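# Set the coat stand upright inside the yellow tape

## Task

Get the coat stand standing upright with each of its four feet fully within the yellow taped area, none resting on the tape itself. If it topples or is left leaning, the task fails. It only counts if the stand stays in place on its own, not because the robot is still holding or propping it. Afterwards, open the gripper and move the robot away from it.

## Robot and tools

Robot: a Hello Robot Stretch 3 with one arm. It has a two-wheeled base (0.33 m long, 0.34 m wide), a lift that slides up and down a mast, and a telescoping arm pointing out of the robot's RIGHT side. The arm cannot reach forward; to shift the gripper forward or back, drive the base. The base turns about the point midway between its wheels, 0.05 m behind its front edge, and it cannot move sideways. With the arm pulled in and the wrist folded, a turn on the spot sweeps a circle of radius 0.28 m; an unfolded, level wrist reaches outside that circle.

Frames: the base frame has its origin on the floor between the drive wheels, x forward, y left, z up. hand_pose is reported in it, located where the closed fingertips meet. The odometry frame is the base frame as it was at the start. Heading runs -3.142 to 3.142, positive to the left.

execute_actions takes "actions", a list run in order. Each action may hold "robot" (one command, a queue list of up to 8 commands and {"pause_s": s} waits of at most 15 s, or {"stop": true} to brake everything and clear the queue), "steps" (1 to 450 control steps at 30 per second; default 1) and "until" (ends the action early once all its conditions hold). {"steps": n} alone simply waits. An empty list returns the current state and pictures. One bad value rejects the whole call and nothing runs.

A command can contain:
- "base": exactly one of {"translate_m": d}, a straight drive of d metres relative to where the base is when the command begins (forward positive, |d| at most 1), or {"rotate_rad": a}, an in-place turn of a radians relative to the current heading (counter-clockwise/left positive, |a| at most 3.2).
- "joints": a dictionary of absolute targets by name; unnamed joints keep their existing goal. lift_m 0 to 1.1 (arm height); arm_m 0 to 0.52 (extension); wrist_yaw_rad -1.345 to 4.42 (0 along the arm, positive toward the front, 3.0 folded over the base); wrist_pitch_rad -1.57 to 0.451 (0 level, negative tips fingers down); wrist_roll_rad -2.911 to 2.911; gripper_m -0.089 to 0.179 (bigger is wider; the real fingertip gap is 0.007 m smaller when nearly shut, 0.025 m when wide, zero below 0.007); head_pan_rad -3.953 to 1.73 (0 forward, positive left, -1.57 looks along the arm); head_tilt_rad -1.53 to 0.419 (negative looks down).
- "contact_limits": {"arm_m": e}, the motor effort percent (1 to 100) at which the arm halts; lower is gentler, too low stops at once. It applies until the next arm command.

Motions in one command start together and keep running across later actions and during thinking. A new command overrides at once and discards any earlier queue. Queued commands start only when the previous one ended "done" (or "off_target" for base and gripper); otherwise the rest is dropped. To wait for everything: "steps": 450, "until": {"robot": {"status": "ended"}}. Other conditions use pairs like "lift_m": [">", 0.3] or a status word / ["!=", "moving"]; numbers are compared as printed. "any" with {"status": "ended"} fires when the first motion ends.

Fast base speed (0.30 m/s, 1.9 rad/s) requires lift_m under 0.30, arm_m under 0.03 and wrist_yaw_rad over 2.54; otherwise 0.10 m/s and 0.63 rad/s.

Gripping: command gripper_m below the object's width to grasp (lower squeezes harder); to release, go at least 0.02 above the value where the pads first touched. Readings and "done" do not prove a grasp; check cameras. Too much squeeze triggers a stall guard that weakens the grip.

Wrist safety: fold or unfold the wrist only with lift_m 0.32 to 0.95, wrist_pitch_rad -0.4 and roll near 0; once folded the lift may drop to 0.25. With yaw below -0.4, keep pitch at -0.5 or lower.

zoom_image: "camera" (head_camera, nav_camera or wrist_camera) and "region" [x0, y0, x1, y1] in image pixels from the top-left, at most 504 by 504. head_camera is 896x504, nav_camera 672x504, wrist_camera 644x364. Both head cameras follow head pan/tilt; wrist_camera rides on the gripper.

finished_scene: "scene" (integer) ends the current scene permanently once the last command is held; the result reports success. Let all motion finish first, since leftover motion is braked.

Result lines: base_status shows progress as (travelled of goal); joint_goals, joint_status (moving, done, off_target, contact_stop, time_out, stopped, not_commanded, torque_fault), measured_speeds, refusals/queue/queue_left, motor_effort (percent, positive pushes toward higher values; bracket is the peak), lidar_m (12 distances, 30-degree sectors, first straight ahead then counter-clockwise, plane 0.17 m up), wrist_depth_mm and head_depth_mm (7x7 median depths), base_tilt in degrees, base_odometry, and on_its_own (goal changed by the robot, slack or switched-off joint, lean warnings). "refused:"/"dropped:" lines count actions and commands from 0.

Avoid: pushing with the arm on something fixed while the gripper is above about 0.45 m, especially a second push after contact_stop; driving while holding or pressing on immovable things; snagging furniture, above all when reversing. If tilted, back off in small steps, pull the gripper free, and lower lift_m to about 0.2. Wrist servos cut out for 10 s after long hard effort. Avoid drops, slams and hard hits. Loose objects may occasionally be nudged by outside pushes.

Each tool is called after "Emit:" as name([rows], argument=value, ...), one row to a line, values as JSON.

## Session

Emit:
execute_actions(actions=[])

Scene clock: 0.00 s.
robot.base_odometry: x=+0.000 y=+0.000 heading=+0.000 (m, m, rad; robot's odometry frame)
robot.turned_by_wheels: +0.000 (rad since the last result)
robot.turned_by_imu: +0.000 (rad since the last result)
robot.base_tilt: forward=+0.1 right=-1.8 (deg)
robot.lidar_m: 1.15 2.66 1.94 1.60 1.89 1.20 1.49 1.20 1.86 1.87 1.92 2.37
robot.head_depth_mm: 1783 2636 3469 3450 3407 3372 2387 / 1776 2624 3407 3456 2702 2728 2363 / 1813 2340 3401 3331 2690 2643 2275 / 1803 2348 3348 3342 2640 2607 2371 / 1817 2331 3286 3249 2604 2592 2358 / 1804 2510 3254 3230 2568 2545 2326 / 1804 2517 3268 3249 2545 2517 2341
robot.base_status: not_commanded
robot.joint_positions: lift_m=+0.508 arm_m=+0.002 wrist_yaw_rad=+3.085 wrist_pitch_rad=-0.592 wrist_roll_rad=-0.018 gripper_m=+0.037 head_pan_rad=-0.012 head_tilt_rad=-0.018
robot.joint_goals: lift_m=+0.508 arm_m=+0.002 wrist_yaw_rad=+3.085 wrist_pitch_rad=-0.592 wrist_roll_rad=-0.018 gripper_m=+0.037 head_pan_rad=-0.012 head_tilt_rad=-0.018
robot.joint_status: lift_m=not_commanded arm_m=not_commanded wrist_yaw_rad=not_commanded wrist_pitch_rad=not_commanded wrist_roll_rad=not_commanded gripper_m=not_commanded head_pan_rad=not_commanded head_tilt_rad=not_commanded
robot.measured_speeds: translate_m=+0.000 rotate_rad=+0.000 lift_m=+0.000 arm_m=+0.000 wrist_yaw_rad=+0.000 wrist_pitch_rad=+0.000 wrist_roll_rad=+0.000 head_pan_rad=+0.000 head_tilt_rad=+0.000
robot: refusals=0 queue=idle queue_left=0
robot.motor_effort: left_wheel=+0 right_wheel=+0 lift_m=+43 arm_m=+0 wrist_yaw_rad=+0 wrist_pitch_rad=+6 wrist_roll_rad=+0 gripper_m=+0 head_pan_rad=+0 head_tilt_rad=+3 (%)
robot.hand_pose: x=-0.0100 y=+0.0521 z=+0.4837 quat_wxyz=(+0.224, +0.675, +0.189, +0.677) (m; robot's base frame)
robot.wrist_depth_mm: - - - - - - - / - - - - - - - / - - - - - - - / 923 922 903 918 927 903 899 / 821 795 799 789 823 785 794 / 703 702 728 693 - 684 688 / 626 633 - - 614 607 607
pictures: head_camera (sideways: a quarter turn clockwise sets it upright), nav_camera (sideways: a quarter turn counterclockwise sets it upright), wrist_camera
Images, in order (width x height): head_camera 896x504, nav_camera 672x504, wrist_camera 644x364.

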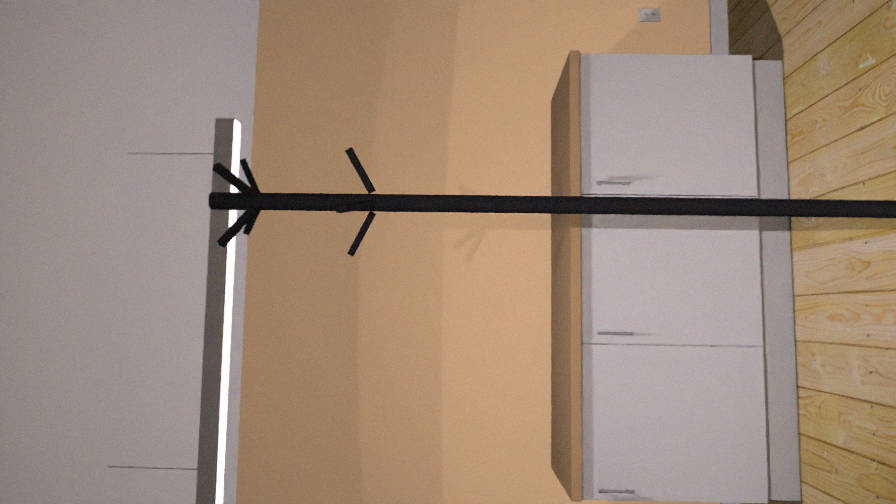

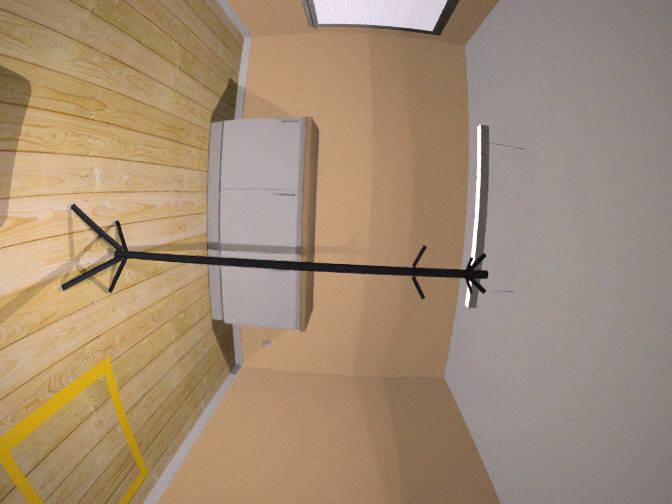

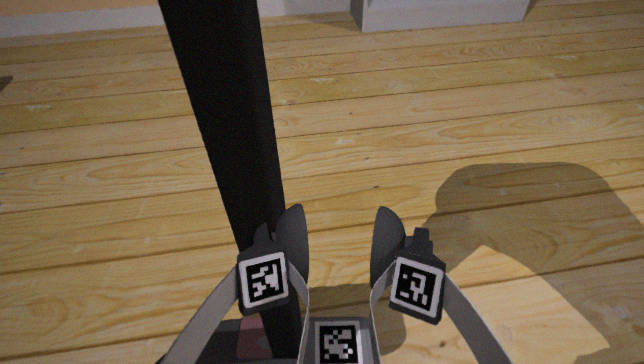

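Emit:
execute_actions([
  {"robot":[{"base":{"translate_m":0.45},"joints":{"wrist_pitch_rad":-0.4}},{"base":{"rotate_rad":1.57},"joints":{"wrist_yaw_rad":0,"gripper_m":0.17,"head_pan_rad":-1.9,"head_tilt_rad":-0.9}},{"joints":{"wrist_pitch_rad":0,"lift_m":0.45}}],"steps":450,"until":{"robot":{"status":"ended"}}},
])

Scene clock: 15.67 s.
robot.base_odometry: x=+0.450 y=+0.000 heading=+1.570 (m, m, rad; robot's odometry frame)
robot.turned_by_wheels: +1.570 (rad since the last result)
robot.turned_by_imu: +1.551 (rad since the last result)
robot.base_tilt: forward=+0.1 right=-1.9 (deg)
robot.lidar_m: 1.61 1.95 1.64 1.65 1.95 1.98 1.84 1.85 2.29 0.70 2.21 1.76
robot.head_depth_mm: 2479 2516 2090 1717 1452 1270 1120 / 2891 2701 2093 1737 1465 1272 1146 / 2939 2697 2117 1732 1473 1277 - / 2180 2521 2107 1733 1479 1292 - / 2054 2347 2122 1705 1424 1288 1132 / 1907 2171 2007 1756 1497 1285 1139 / 1902 2143 2163 1766 1490 1297 1143
robot.base_status: done (rotate_rad +1.5698 of +1.5700)
robot.joint_positions: lift_m=+0.451 arm_m=+0.002 wrist_yaw_rad=+0.003 wrist_pitch_rad=-0.025 wrist_roll_rad=-0.018 gripper_m=+0.170 head_pan_rad=-1.893 head_tilt_rad=-0.889
robot.joint_goals: lift_m=+0.450 arm_m=+0.002 wrist_yaw_rad=+0.000 wrist_pitch_rad=+0.000 wrist_roll_rad=-0.018 gripper_m=+0.170 head_pan_rad=-1.900 head_tilt_rad=-0.900
robot.joint_status: lift_m=done arm_m=not_commanded wrist_yaw_rad=done wrist_pitch_rad=done wrist_roll_rad=not_commanded gripper_m=done head_pan_rad=done head_tilt_rad=done
robot.measured_speeds: translate_m=+0.000 rotate_rad=+0.000 lift_m=+0.000 arm_m=+0.000 wrist_yaw_rad=+0.000 wrist_pitch_rad=+0.000 wrist_roll_rad=+0.000 head_pan_rad=+0.000 head_tilt_rad=+0.000
robot: refusals=0 queue=done queue_left=0
robot.motor_effort: left_wheel=-4(9) right_wheel=+5(9) lift_m=+21(44) arm_m=+0(1) wrist_yaw_rad=-3(3) wrist_pitch_rad=+12(8) wrist_roll_rad=+0(0) gripper_m=+0(83) head_pan_rad=-3(40) head_tilt_rad=-5(43) (%)
robot.hand_pose: x=-0.0206 y=-0.4024 z=+0.5589 quat_wxyz=(+0.714, +0.010, -0.700, -0.008) (m; robot's base frame)
robot.wrist_depth_mm: - - - - - - - / - - - - - - - / - - - - - - - / - - - - - - - / - - - - - - - / - - - - - - - / - 961 984 705 985 - 911
pictures: head_camera (sideways: a quarter turn clockwise sets it upright), nav_camera (sideways: a quarter turn counterclockwise sets it upright), wrist_camera
camera_calibration (this result's frames):
head_camera: T_world_to_cam=[[0.214077, 0.723617, -0.656162, 0.871029], [0.964568, -0.262641, 0.0250554, -0.0389049], [-0.154204, -0.638277, -0.754204, 0.939813], [0, 0, 0, 1]] pos_world=[-0.00401743, -0.0406488, 1.28132]
nav_camera: T_world_to_cam=[[-0.232725, -0.77286, 0.590362, -0.728317], [-0.948931, 0.313398, 0.0362029, 0.00873104], [-0.212998, -0.551787, -0.806327, 1.00744], [0, 0, 0, 1]] pos_world=[0.0533694, -0.00973289, 1.24198]
wrist_camera: T_world_to_cam=[[-0.997598, -0.056526, 0.0400273, -0.0577537], [-0.0518488, 0.226275, -0.972683, 0.663205], [0.0459247, -0.972422, -0.228663, -0.100954], [0, 0, 0, 1]] pos_world=[-0.0185923, -0.251501, 0.624316]
Images, in order (width x height): head_camera 896x504, nav_camera 672x504, wrist_camera 644x364.

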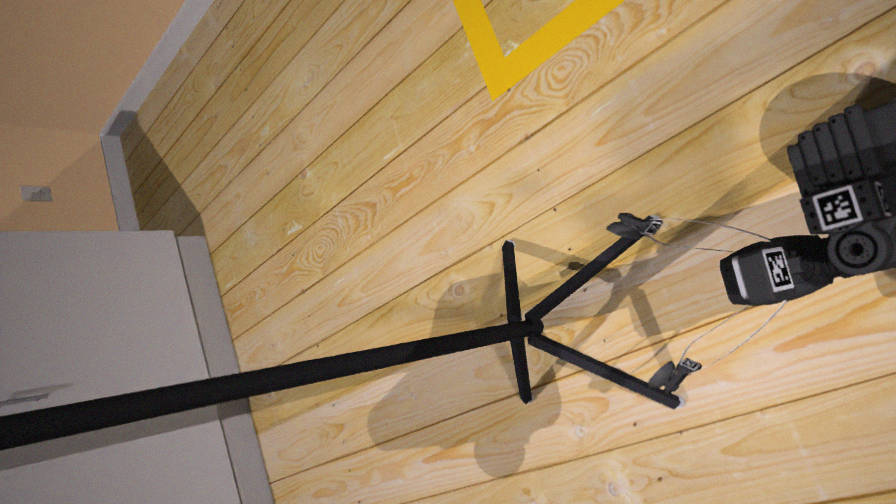

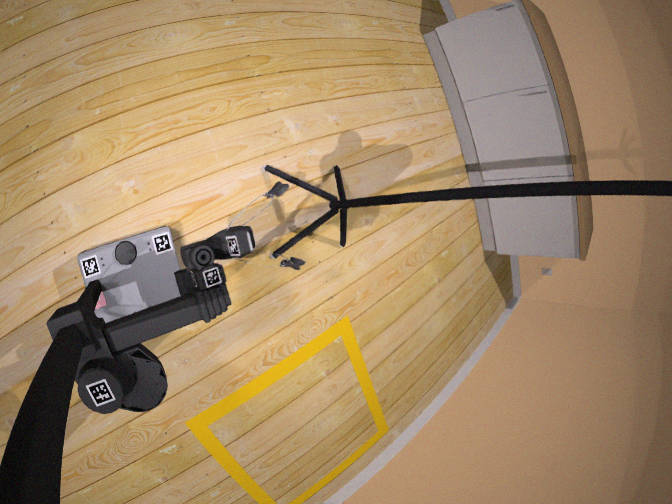

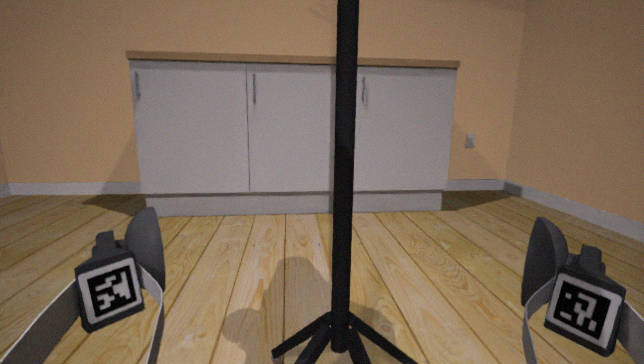

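Emit:
execute_actions([
  {"robot":{"joints":{"arm_m":0.35,"lift_m":0.32}},"steps":450,"until":{"robot":{"status":"ended"}}},
])

Scene clock: 26.70 s.
robot.base_odometry: x=+0.450 y=+0.000 heading=+1.570 (m, m, rad; robot's odometry frame)
robot.turned_by_wheels: +0.000 (rad since the last result)
robot.turned_by_imu: +0.000 (rad since the last result)
robot.base_tilt: forward=+0.1 right=-1.8 (deg)
robot.lidar_m: 1.61 1.94 1.63 1.65 1.95 1.99 1.83 1.85 2.29 0.70 2.22 1.77
robot.head_depth_mm: 2460 2550 2091 1711 1460 1265 1120 / 2858 2694 2101 1718 1461 1278 1123 / 2941 2712 2123 1731 1468 1294 1126 / 2184 2498 2115 1727 1547 1256 1127 / 2065 2390 2137 1695 1385 1285 1131 / 1925 2179 2012 1743 1483 1288 1129 / 1891 2145 2171 1772 1496 1289 1138
robot.base_status: done (rotate_rad +1.5698 of +1.5700)
robot.joint_positions: lift_m=+0.321 arm_m=+0.350 wrist_yaw_rad=+0.002 wrist_pitch_rad=-0.023 wrist_roll_rad=-0.018 gripper_m=+0.170 head_pan_rad=-1.893 head_tilt_rad=-0.889
robot.joint_goals: lift_m=+0.320 arm_m=+0.350 wrist_yaw_rad=+0.000 wrist_pitch_rad=+0.000 wrist_roll_rad=-0.018 gripper_m=+0.170 head_pan_rad=-1.900 head_tilt_rad=-0.900
robot.joint_status: lift_m=done arm_m=done wrist_yaw_rad=done wrist_pitch_rad=done wrist_roll_rad=not_commanded gripper_m=done head_pan_rad=done head_tilt_rad=done
robot.measured_speeds: translate_m=+0.000 rotate_rad=+0.000 lift_m=+0.000 arm_m=+0.000 wrist_yaw_rad=+0.000 wrist_pitch_rad=+0.000 wrist_roll_rad=+0.000 head_pan_rad=+0.000 head_tilt_rad=+0.000
robot: refusals=0 queue=done queue_left=0
robot.motor_effort: left_wheel=-4(4) right_wheel=+4(5) lift_m=+24(20) arm_m=+4(6) wrist_yaw_rad=-2(2) wrist_pitch_rad=+12(12) wrist_roll_rad=+0(0) gripper_m=+0(0) head_pan_rad=-3(3) head_tilt_rad=-5(5) (%)
robot.hand_pose: x=-0.0209 y=-0.7503 z=+0.4293 quat_wxyz=(+0.714, +0.009, -0.700, -0.008) (m; robot's base frame)
robot.wrist_depth_mm: - - - - - - - / - - - - - - - / - - - - - - - / - - - - - - - / - - - - - - - / - 941 - 915 - - - / 758 759 774 713 784 778 709
pictures: head_camera (sideways: a quarter turn clockwise sets it upright), nav_camera (sideways: a quarter turn counterclockwise sets it upright), wrist_camera
camera_calibration (this result's frames):
head_camera: T_world_to_cam=[[0.214077, 0.723617, -0.656162, 0.871029], [0.964568, -0.262641, 0.0250554, -0.0389049], [-0.154204, -0.638277, -0.754204, 0.939813], [0, 0, 0, 1]] pos_world=[-0.00401743, -0.0406488, 1.28132]
nav_camera: T_world_to_cam=[[-0.232725, -0.77286, 0.590362, -0.728317], [-0.948931, 0.313398, 0.0362029, 0.00873104], [-0.212998, -0.551787, -0.806327, 1.00744], [0, 0, 0, 1]] pos_world=[0.0533694, -0.00973289, 1.24198]
wrist_camera: T_world_to_cam=[[-0.997663, -0.055321, 0.0401103, -0.0716534], [-0.0515866, 0.224821, -0.973034, 0.614891], [0.0448115, -0.972828, -0.227149, -0.469824], [0, 0, 0, 1]] pos_world=[-0.0187123, -0.599263, 0.494463]
Images, in order (width x height): head_camera 896x504, nav_camera 672x504, wrist_camera 644x364.

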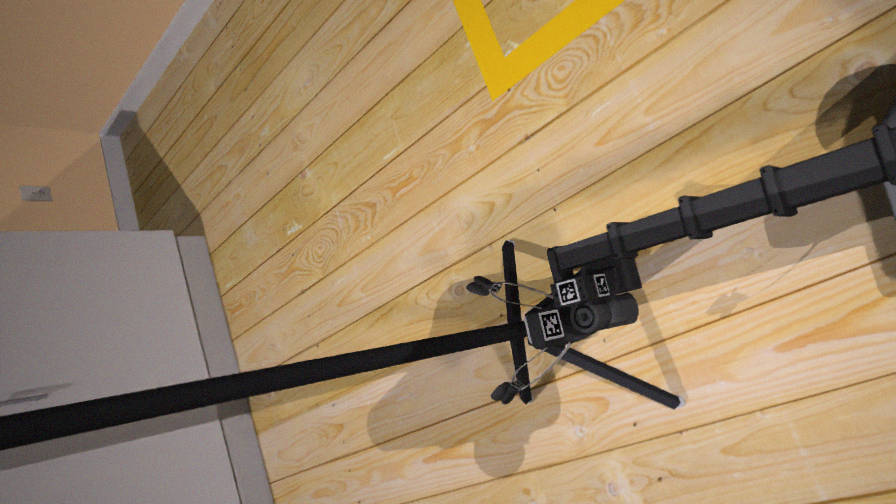

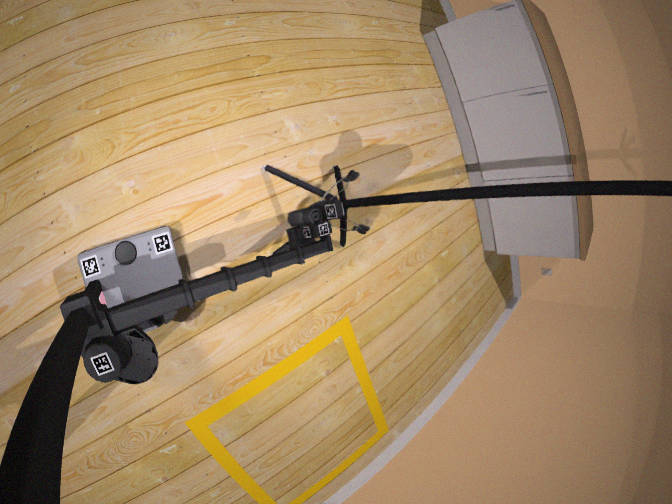

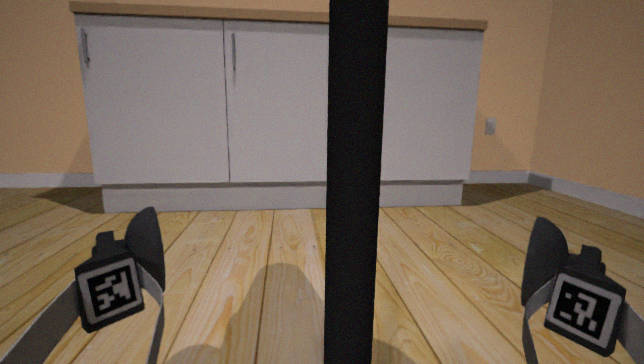

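Emit:
execute_actions([
  {"robot":[{"joints":{"arm_m":0.40}},{"joints":{"gripper_m":-0.02,"head_pan_rad":-2.1,"head_tilt_rad":-1.1}},{"base":{"translate_m":-0.5},"joints":{"arm_m":0.2}}],"steps":450,"until":{"robot":{"status":"ended"}}},
])

Scene clock: 40.57 s.
robot.base_odometry: x=+0.450 y=-0.500 heading=+1.570 (m, m, rad; robot's odometry frame)
robot.turned_by_wheels: +0.000 (rad since the last result)
robot.turned_by_imu: -0.001 (rad since the last result)
robot.base_tilt: forward=-0.1 right=-1.7 (deg)
robot.lidar_m: 2.11 2.45 1.83 1.41 1.88 1.45 1.34 1.35 1.67 2.28 0.80 2.65
robot.head_depth_mm: 1569 1780 1675 1476 1314 1203 - / 1761 1879 1671 1472 1321 1215 - / 1990 1939 1692 1491 1338 1236 - / 2177 1966 1691 1488 1354 1232 1076 / 2338 1945 1721 1497 1304 1214 1106 / 2356 1977 1722 1525 1345 1208 1109 / 2357 2006 1729 1520 1345 1226 1109
robot.base_status: done (translate_m -0.5000 of -0.5000)
robot.joint_positions: lift_m=+0.321 arm_m=+0.200 wrist_yaw_rad=+0.002 wrist_pitch_rad=-0.021 wrist_roll_rad=-0.018 gripper_m=-0.020 head_pan_rad=-2.093 head_tilt_rad=-1.087
robot.joint_goals: lift_m=+0.320 arm_m=+0.200 wrist_yaw_rad=+0.000 wrist_pitch_rad=+0.000 wrist_roll_rad=-0.018 gripper_m=-0.020 head_pan_rad=-2.100 head_tilt_rad=-1.100
robot.joint_status: lift_m=done arm_m=done wrist_yaw_rad=done wrist_pitch_rad=done wrist_roll_rad=not_commanded gripper_m=done head_pan_rad=done head_tilt_rad=done
robot.measured_speeds: translate_m=+0.000 rotate_rad=+0.000 lift_m=+0.000 arm_m=+0.000 wrist_yaw_rad=+0.000 wrist_pitch_rad=+0.000 wrist_roll_rad=+0.000 head_pan_rad=+0.000 head_tilt_rad=+0.000
robot: refusals=0 queue=done queue_left=0
robot.motor_effort: left_wheel=-3(17) right_wheel=+3(37) lift_m=+23(23) arm_m=-5(12) wrist_yaw_rad=-2(40) wrist_pitch_rad=+10(11) wrist_roll_rad=+0(0) gripper_m=-9(95) head_pan_rad=-3(19) head_tilt_rad=-6(23) (%)
robot.hand_pose: x=-0.0209 y=-0.6009 z=+0.4298 quat_wxyz=(+0.714, +0.009, -0.700, -0.007) (m; robot's base frame)
robot.wrist_depth_mm: - - - - - - - / - - - - - - - / - - - - - - - / - - - - - - - / - - - - - - - / - - - - - - - / 706 778 763 793 768 780 798
pictures: head_camera (sideways: a quarter turn clockwise sets it upright), nav_camera (sideways: a quarter turn counterclockwise sets it upright), wrist_camera
camera_calibration (this result's frames):
head_camera: T_world_to_cam=[[0.410886, 0.76551, -0.495144, 0.660052], [0.889965, -0.454634, 0.0356404, -0.0522226], [-0.197826, -0.455305, -0.86808, 1.08812], [0, 0, 0, 1]] pos_world=[-0.00947045, -0.0335906, 1.27326]
nav_camera: T_world_to_cam=[[-0.431996, -0.797959, 0.420286, -0.505552], [-0.871063, 0.489933, 0.0348585, 0.0100154], [-0.233728, -0.351037, -0.906722, 1.13804], [0, 0, 0, 1]] pos_world=[0.0563202, -0.00882071, 1.24402]
wrist_camera: T_world_to_cam=[[-0.997663, -0.0552308, 0.0402334, -0.0634123], [-0.0515836, 0.222594, -0.973546, 0.580755], [0.044814, -0.973345, -0.224923, -0.325666], [0, 0, 0, 1]] pos_world=[-0.0187122, -0.44976, 0.494693]
Images, in order (width x height): head_camera 896x504, nav_camera 672x504, wrist_camera 644x364.

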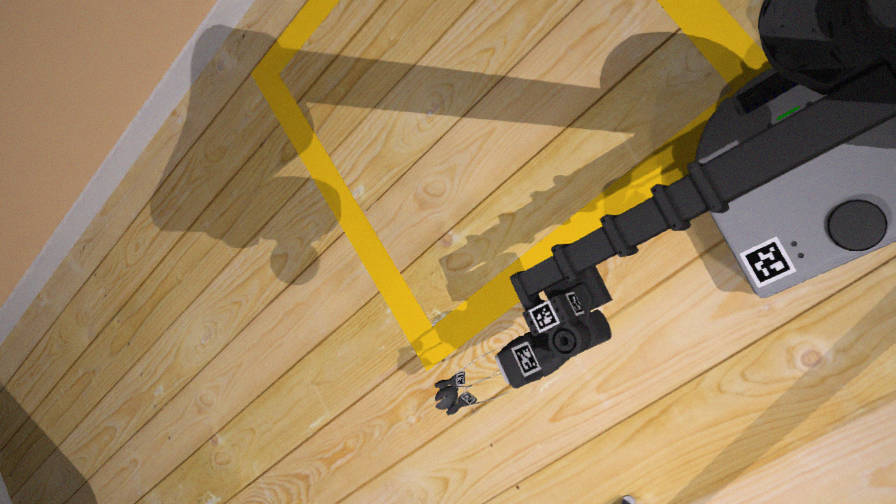

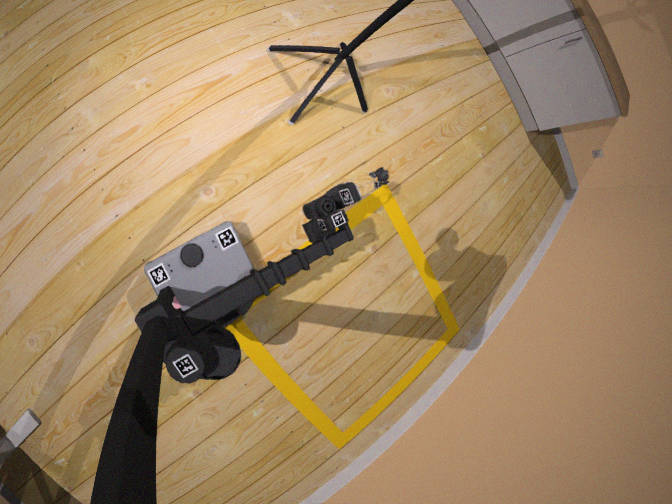

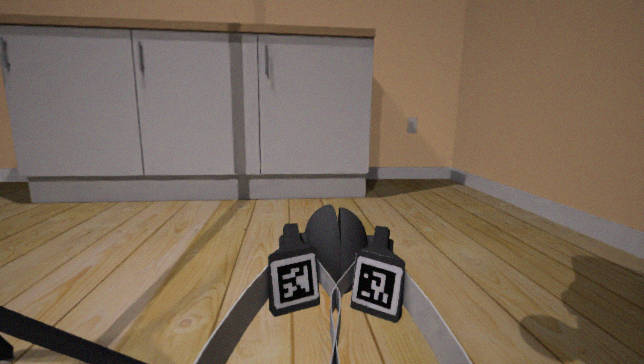

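Emit:
execute_actions([
  {"robot":[{"base":{"translate_m":0.47},"joints":{"gripper_m":0.17,"lift_m":0.27}},{"joints":{"arm_m":0.45}},{"joints":{"gripper_m":-0.04}},{"joints":{"arm_m":0.26}}],"steps":450,"until":{"robot":{"status":"ended"}}},
  {"steps":200,"until":{"robot":{"status":"ended"}}},
  {"robot":{"base":{"translate_m":-0.2}},"steps":200,"until":{"robot":{"status":"ended"}}},
])

Scene clock: 63.07 s.
robot.base_odometry: x=+0.450 y=-0.230 heading=+1.570 (m, m, rad; robot's odometry frame)
robot.turned_by_wheels: +0.000 (rad since the last result)
robot.turned_by_imu: +0.001 (rad since the last result)
robot.base_tilt: forward=+0.1 right=-1.9 (deg)
robot.lidar_m: 1.85 2.18 1.71 1.90 1.91 1.74 1.61 1.62 2.00 0.50 2.25 2.36
robot.head_depth_mm: 1884 1930 1669 1472 1325 1189 - / 2133 1932 1667 1467 1326 1222 - / 2233 1941 1677 1473 1326 1239 - / 2301 1952 1696 1499 1355 1224 1072 / 2330 1965 1693 1500 1306 1208 1109 / 2349 1981 1719 1522 1321 1221 1112 / 2199 1980 1710 1483 1352 1215 1113
robot.base_status: done (translate_m -0.2000 of -0.2000)
robot.joint_positions: lift_m=+0.271 arm_m=+0.260 wrist_yaw_rad=+0.219 wrist_pitch_rad=-0.023 wrist_roll_rad=-0.018 gripper_m=-0.014 head_pan_rad=-2.093 head_tilt_rad=-1.087
robot.joint_goals: lift_m=+0.270 arm_m=+0.260 wrist_yaw_rad=+0.213 wrist_pitch_rad=+0.000 wrist_roll_rad=-0.018 gripper_m=-0.015 head_pan_rad=-2.100 head_tilt_rad=-1.100
robot.joint_status: lift_m=done arm_m=done wrist_yaw_rad=done wrist_pitch_rad=done wrist_roll_rad=not_commanded gripper_m=done head_pan_rad=done head_tilt_rad=done
robot.measured_speeds: translate_m=+0.000 rotate_rad=+0.000 lift_m=+0.000 arm_m=+0.000 wrist_yaw_rad=+0.000 wrist_pitch_rad=+0.000 wrist_roll_rad=+0.000 head_pan_rad=+0.000 head_tilt_rad=+0.000
robot: refusals=0 queue=done queue_left=0
robot.on_its_own: wrist_yaw_rad is held at +0.213, not at your +0.000, by its stall guard, which is not easing now; gripper_m is held at -0.015, not at your -0.040, by its stall guard, which is still easing
robot.motor_effort: left_wheel=+0(26) right_wheel=-5(51) lift_m=+26(21) arm_m=+0(13) wrist_yaw_rad=-6(44) wrist_pitch_rad=+11(11) wrist_roll_rad=+0(0) gripper_m=-23(100) head_pan_rad=-3(3) head_tilt_rad=-7(7) (%)
robot.hand_pose: x=+0.0342 y=-0.6545 z=+0.3794 quat_wxyz=(+0.710, +0.085, -0.695, +0.070) (m; robot's base frame)
robot.wrist_depth_mm: - - - 85 - - - / - - - 88 - - - / - - - 90 - - - / - - - 93 - - - / - - - 96 - - - / 908 892 - 100 - 920 931 / 699 685 706 103 704 708 693
pictures: head_camera (sideways: a quarter turn clockwise sets it upright), nav_camera (sideways: a quarter turn counterclockwise sets it upright), wrist_camera
camera_calibration (this result's frames):
head_camera: T_world_to_cam=[[0.410892, 0.765521, -0.495122, 0.660023], [0.889964, -0.454635, 0.0356417, -0.0522243], [-0.197815, -0.455286, -0.868092, 1.08814], [0, 0, 0, 1]] pos_world=[-0.0094701, -0.03359, 1.27326]
nav_camera: T_world_to_cam=[[-0.432002, -0.797968, 0.420263, -0.505521], [-0.871063, 0.489933, 0.0348583, 0.0100157], [-0.233716, -0.351017, -0.906733, 1.13806], [0, 0, 0, 1]] pos_world=[0.0563209, -0.00881945, 1.24402]
wrist_camera: T_world_to_cam=[[-0.96226, -0.26917, 0.0400365, -0.150498], [-0.0986422, 0.207888, -0.973166, 0.53821], [0.253624, -0.940388, -0.226594, -0.376551], [0, 0, 0, 1]] pos_world=[0.00377467, -0.506502, 0.444468]
Images, in order (width x height): head_camera 896x504, nav_camera 672x504, wrist_camera 644x364.

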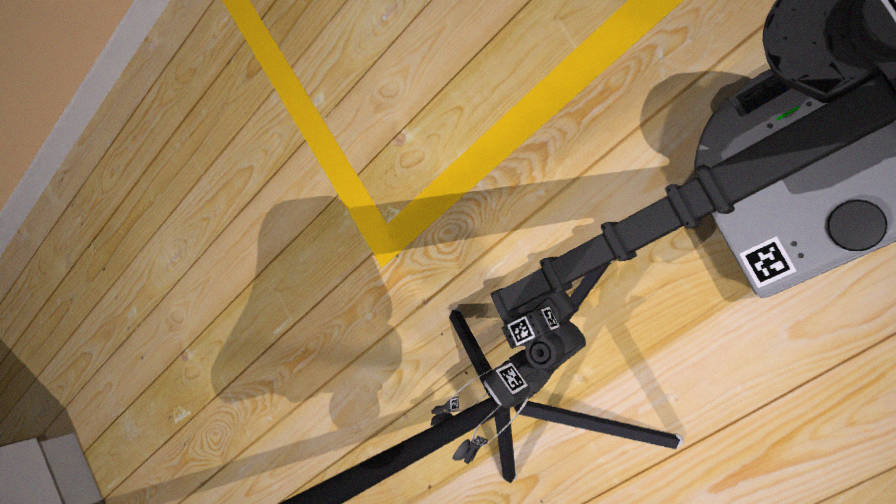

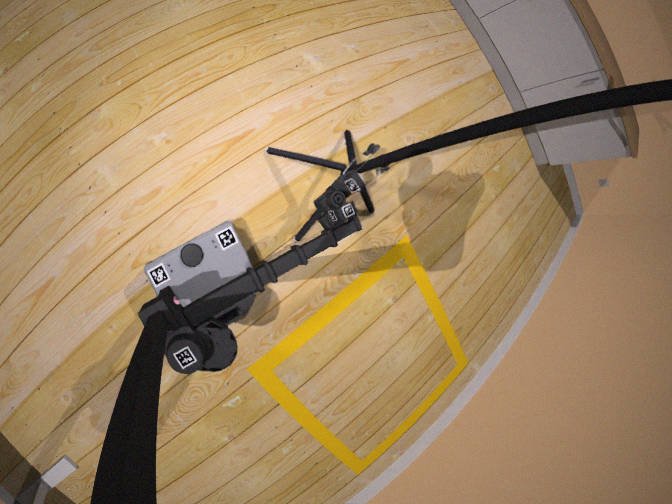

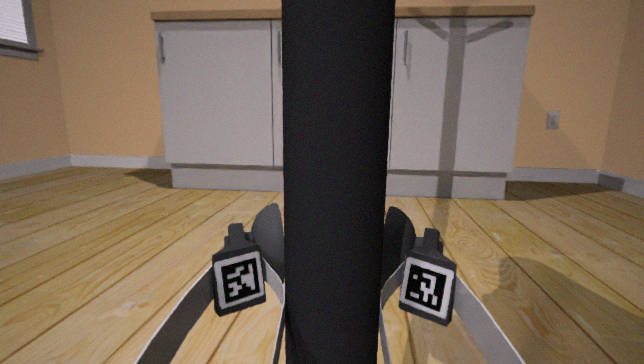

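Emit:
execute_actions([
  {"robot":{"base":{"translate_m":-1.0},"joints":{"head_pan_rad":-1.5,"gripper_m":-0.03}},"steps":450,"until":{"robot":{"status":"ended"}}},
])

Scene clock: 77.50 s.
robot.base_odometry: x=+0.450 y=-1.230 heading=+1.571 (m, m, rad; robot's odometry frame)
robot.turned_by_wheels: +0.001 (rad since the last result)
robot.turned_by_imu: -0.001 (rad since the last result)
robot.base_tilt: forward=+0.0 right=-1.8 (deg)
robot.lidar_m: 2.83 2.28 1.44 1.75 1.02 0.68 0.62 0.63 0.78 0.47 0.52 2.96
robot.head_depth_mm: 1768 1800 1642 1468 1315 1197 1096 / 2214 1928 1669 1478 1313 1218 - / 2315 1948 1679 1479 1290 1224 - / 2300 1937 1694 1472 1321 1209 1119 / 554 1838 1672 1491 1319 1205 1107 / 2275 1978 1711 1507 1344 1217 1110 / 2248 2000 1713 1509 1352 1216 1116
robot.base_status: done (translate_m -1.0000 of -1.0000)
robot.joint_positions: lift_m=+0.271 arm_m=+0.260 wrist_yaw_rad=+0.763 wrist_pitch_rad=-0.022 wrist_roll_rad=-0.018 gripper_m=-0.011 head_pan_rad=-1.507 head_tilt_rad=-1.087
robot.joint_goals: lift_m=+0.270 arm_m=+0.260 wrist_yaw_rad=+0.731 wrist_pitch_rad=+0.000 wrist_roll_rad=-0.018 gripper_m=-0.012 head_pan_rad=-1.500 head_tilt_rad=-1.100
robot.joint_status: lift_m=done arm_m=done wrist_yaw_rad=done wrist_pitch_rad=done wrist_roll_rad=not_commanded gripper_m=off_target head_pan_rad=done head_tilt_rad=done
robot.measured_speeds: translate_m=+0.000 rotate_rad=+0.000 lift_m=+0.000 arm_m=+0.000 wrist_yaw_rad=+0.000 wrist_pitch_rad=+0.000 wrist_roll_rad=+0.000 head_pan_rad=+0.000 head_tilt_rad=+0.000
robot: refusals=0 queue=done queue_left=0
robot.on_its_own: wrist_yaw_rad is held at +0.731, not at your +0.000, by its stall guard, which is still easing; gripper_m is held at -0.012, not at your -0.030, by its stall guard, which is not easing now; right_wheel is at rest, and its effort (-31) is outside its rest range (-18 to +18)
robot.motor_effort: left_wheel=+13(20) right_wheel=-31(53) lift_m=+25(24) arm_m=+1(2) wrist_yaw_rad=-25(50) wrist_pitch_rad=+11(11) wrist_roll_rad=+0(0) gripper_m=-17(92) head_pan_rad=+3(36) head_tilt_rad=-6(7) (%)
robot.hand_pose: x=+0.1552 y=-0.5898 z=+0.3796 quat_wxyz=(+0.665, +0.268, -0.647, +0.258) (m; robot's base frame)
robot.wrist_depth_mm: - - - 106 - - - / - - - 109 - - - / - - - 112 - - - / - - - 116 - - - / - - - 119 - - - / 891 912 971 123 - 912 921 / 697 695 697 127 696 701 706
pictures: head_camera (sideways: a quarter turn clockwise sets it upright), nav_camera (sideways: a quarter turn counterclockwise sets it upright), wrist_camera
camera_calibration (this result's frames):
head_camera: T_world_to_cam=[[-0.0816519, 0.865162, -0.4948, 0.662609], [0.99283, 0.114095, 0.0356603, -0.052876], [0.0873064, -0.48834, -0.868275, 1.08664], [0, 0, 0, 1]] pos_world=[0.0117296, -0.036582, 1.27325]
nav_camera: T_world_to_cam=[[0.0820348, -0.903843, 0.419927, -0.508219], [-0.996629, -0.0742629, 0.0348545, 0.0107867], [-0.000317938, -0.421371, -0.906888, 1.13684], [0, 0, 0, 1]] pos_world=[0.0528034, 0.0204807, 1.24402]
wrist_camera: T_world_to_cam=[[-0.684544, -0.727873, 0.0399996, -0.330245], [-0.191277, 0.1264, -0.973363, 0.5033], [0.703429, -0.673961, -0.225751, -0.259335], [0, 0, 0, 1]] pos_world=[0.052626, -0.478775, 0.444559]
Images, in order (width x height): head_camera 896x504, nav_camera 672x504, wrist_camera 644x364.

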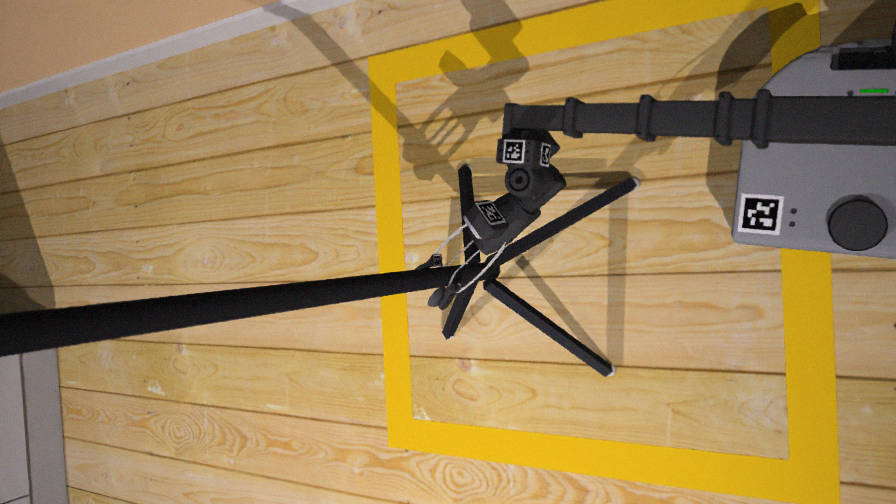

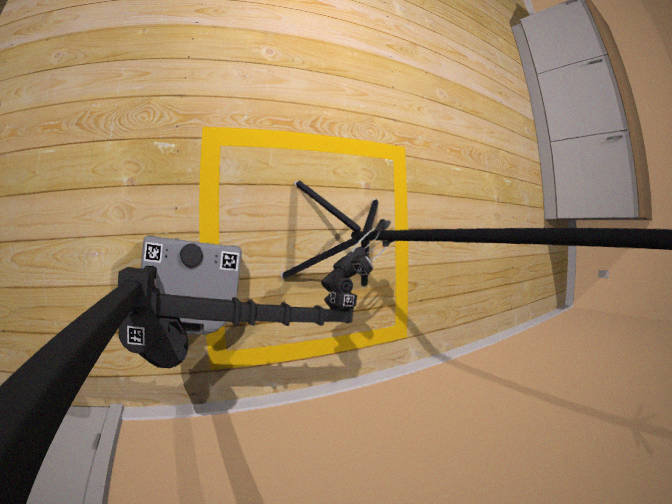

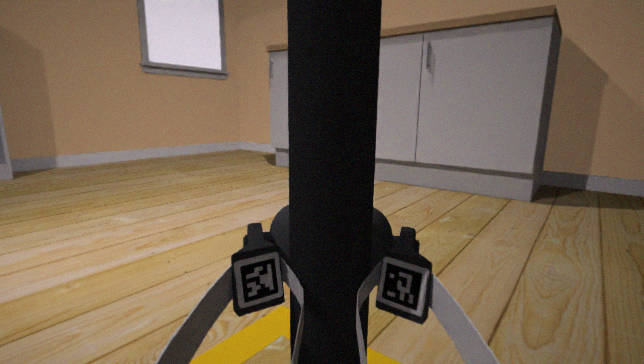

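Emit:
execute_actions([
  {"robot":[{"joints":{"gripper_m":0.17}},{"base":{"translate_m":-0.12},"joints":{"arm_m":0}},{"base":{"translate_m":0.6}}],"steps":450,"until":{"robot":{"status":"ended"}}},
])

Emit:
finished_scene(scene=1)

Scene clock: 95.60 s.
robot.base_odometry: x=+0.451 y=-0.750 heading=+1.570 (m, m, rad; robot's odometry frame)
robot.turned_by_wheels: -0.001 (rad since the last result)
robot.turned_by_imu: +0.001 (rad since the last result)
robot.base_tilt: forward=+0.2 right=-1.8 (deg)
robot.lidar_m: 2.36 2.69 1.96 1.38 1.84 1.16 1.09 1.11 0.54 2.32 2.34 2.93
robot.head_depth_mm: 2279 1895 1661 1470 1297 1192 1094 / 2279 1931 1668 1477 1322 1216 - / 2240 1935 1678 1484 1333 1242 - / 2224 1956 1692 1485 1341 1190 1116 / 2214 1963 1694 1501 1332 1211 1106 / 2243 1980 1699 1504 1355 1224 1108 / 2229 2005 1714 1510 1353 1217 1109
robot.base_status: done (translate_m +0.6000 of +0.6000)
robot.joint_positions: lift_m=+0.271 arm_m=+0.002 wrist_yaw_rad=+0.782 wrist_pitch_rad=-0.022 wrist_roll_rad=-0.018 gripper_m=+0.170 head_pan_rad=-1.507 head_tilt_rad=-1.087
robot.joint_goals: lift_m=+0.270 arm_m=+0.000 wrist_yaw_rad=+0.780 wrist_pitch_rad=+0.000 wrist_roll_rad=-0.018 gripper_m=+0.170 head_pan_rad=-1.500 head_tilt_rad=-1.100
robot.joint_status: lift_m=done arm_m=done wrist_yaw_rad=done wrist_pitch_rad=done wrist_roll_rad=not_commanded gripper_m=done head_pan_rad=done head_tilt_rad=done
robot.measured_speeds: translate_m=+0.000 rotate_rad=+0.000 lift_m=+0.000 arm_m=+0.000 wrist_yaw_rad=+0.000 wrist_pitch_rad=+0.000 wrist_roll_rad=+0.000 head_pan_rad=+0.000 head_tilt_rad=+0.000
robot: refusals=0 queue=done queue_left=0
robot.on_its_own: wrist_yaw_rad is held at +0.780, not at your +0.000, by its stall guard, which is not easing now
robot.motor_effort: left_wheel=-3(13) right_wheel=+3(31) lift_m=+25(25) arm_m=-5(6) wrist_yaw_rad=-2(26) wrist_pitch_rad=+11(11) wrist_roll_rad=+0(0) gripper_m=+0(82) head_pan_rad=+3(3) head_tilt_rad=-6(6) (%)
robot.hand_pose: x=+0.1587 y=-0.3286 z=+0.3796 quat_wxyz=(+0.663, +0.274, -0.644, +0.265) (m; robot's base frame)
robot.wrist_depth_mm: - - - - - - - / - - - - - - - / - - - - - - - / - - - - - - - / - - - - - - - / 905 850 893 904 919 955 - / 657 685 694 692 711 699 656
pictures: head_camera (sideways: a quarter turn clockwise sets it upright), nav_camera (sideways: a quarter turn counterclockwise sets it upright), wrist_camera
camera_calibration (this result's frames):
head_camera: T_world_to_cam=[[-0.0816774, 0.865161, -0.494798, 0.662607], [0.992826, 0.114125, 0.0356604, -0.0528761], [0.0873207, -0.488336, -0.868276, 1.08664], [0, 0, 0, 1]] pos_world=[0.0117307, -0.0365818, 1.27324]
nav_camera: T_world_to_cam=[[0.0820615, -0.903841, 0.419925, -0.508217], [-0.996627, -0.0742923, 0.0348544, 0.0107867], [-0.000305641, -0.421369, -0.906889, 1.13684], [0, 0, 0, 1]] pos_world=[0.0528028, 0.0204822, 1.24402]
wrist_camera: T_world_to_cam=[[-0.670553, -0.740782, 0.0400064, -0.144239], [-0.193574, 0.122654, -0.973388, 0.470131], [0.716162, -0.660453, -0.225643, -0.0834065], [0, 0, 0, 1]] pos_world=[0.0540179, -0.219599, 0.44457]
Images, in order (width x height): head_camera 896x504, nav_camera 672x504, wrist_camera 644x364.

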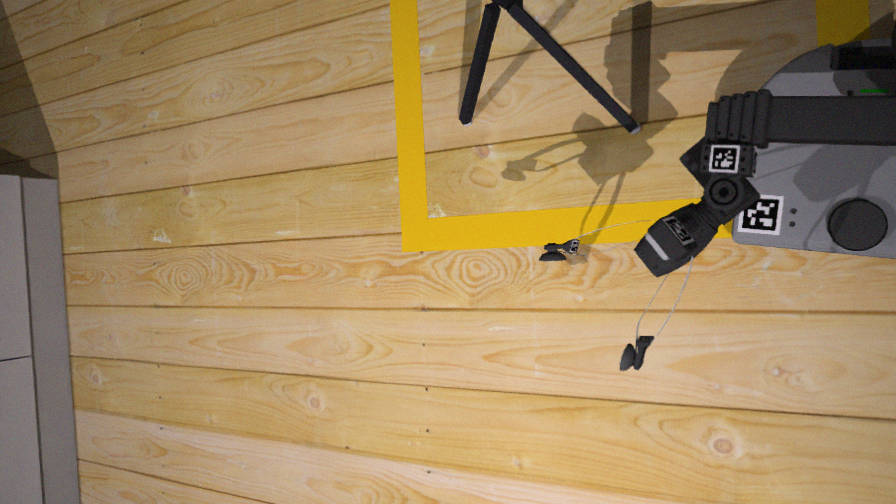

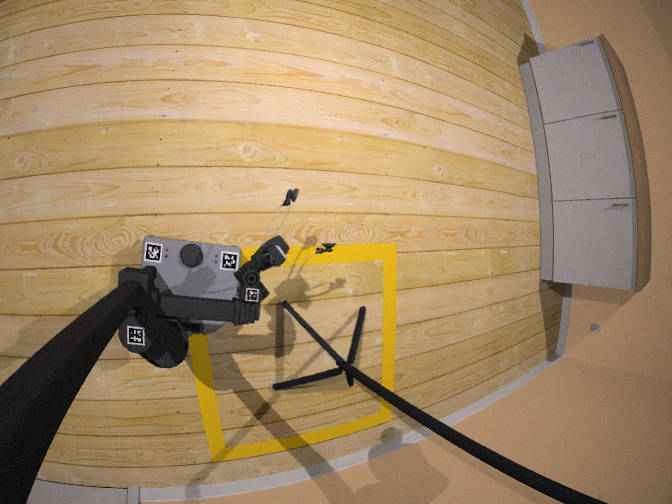

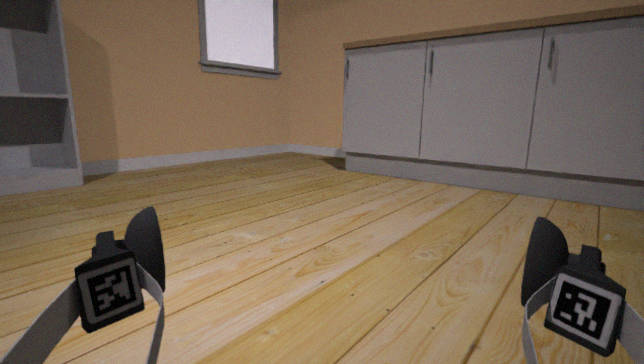

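The scene is finished: the task was done.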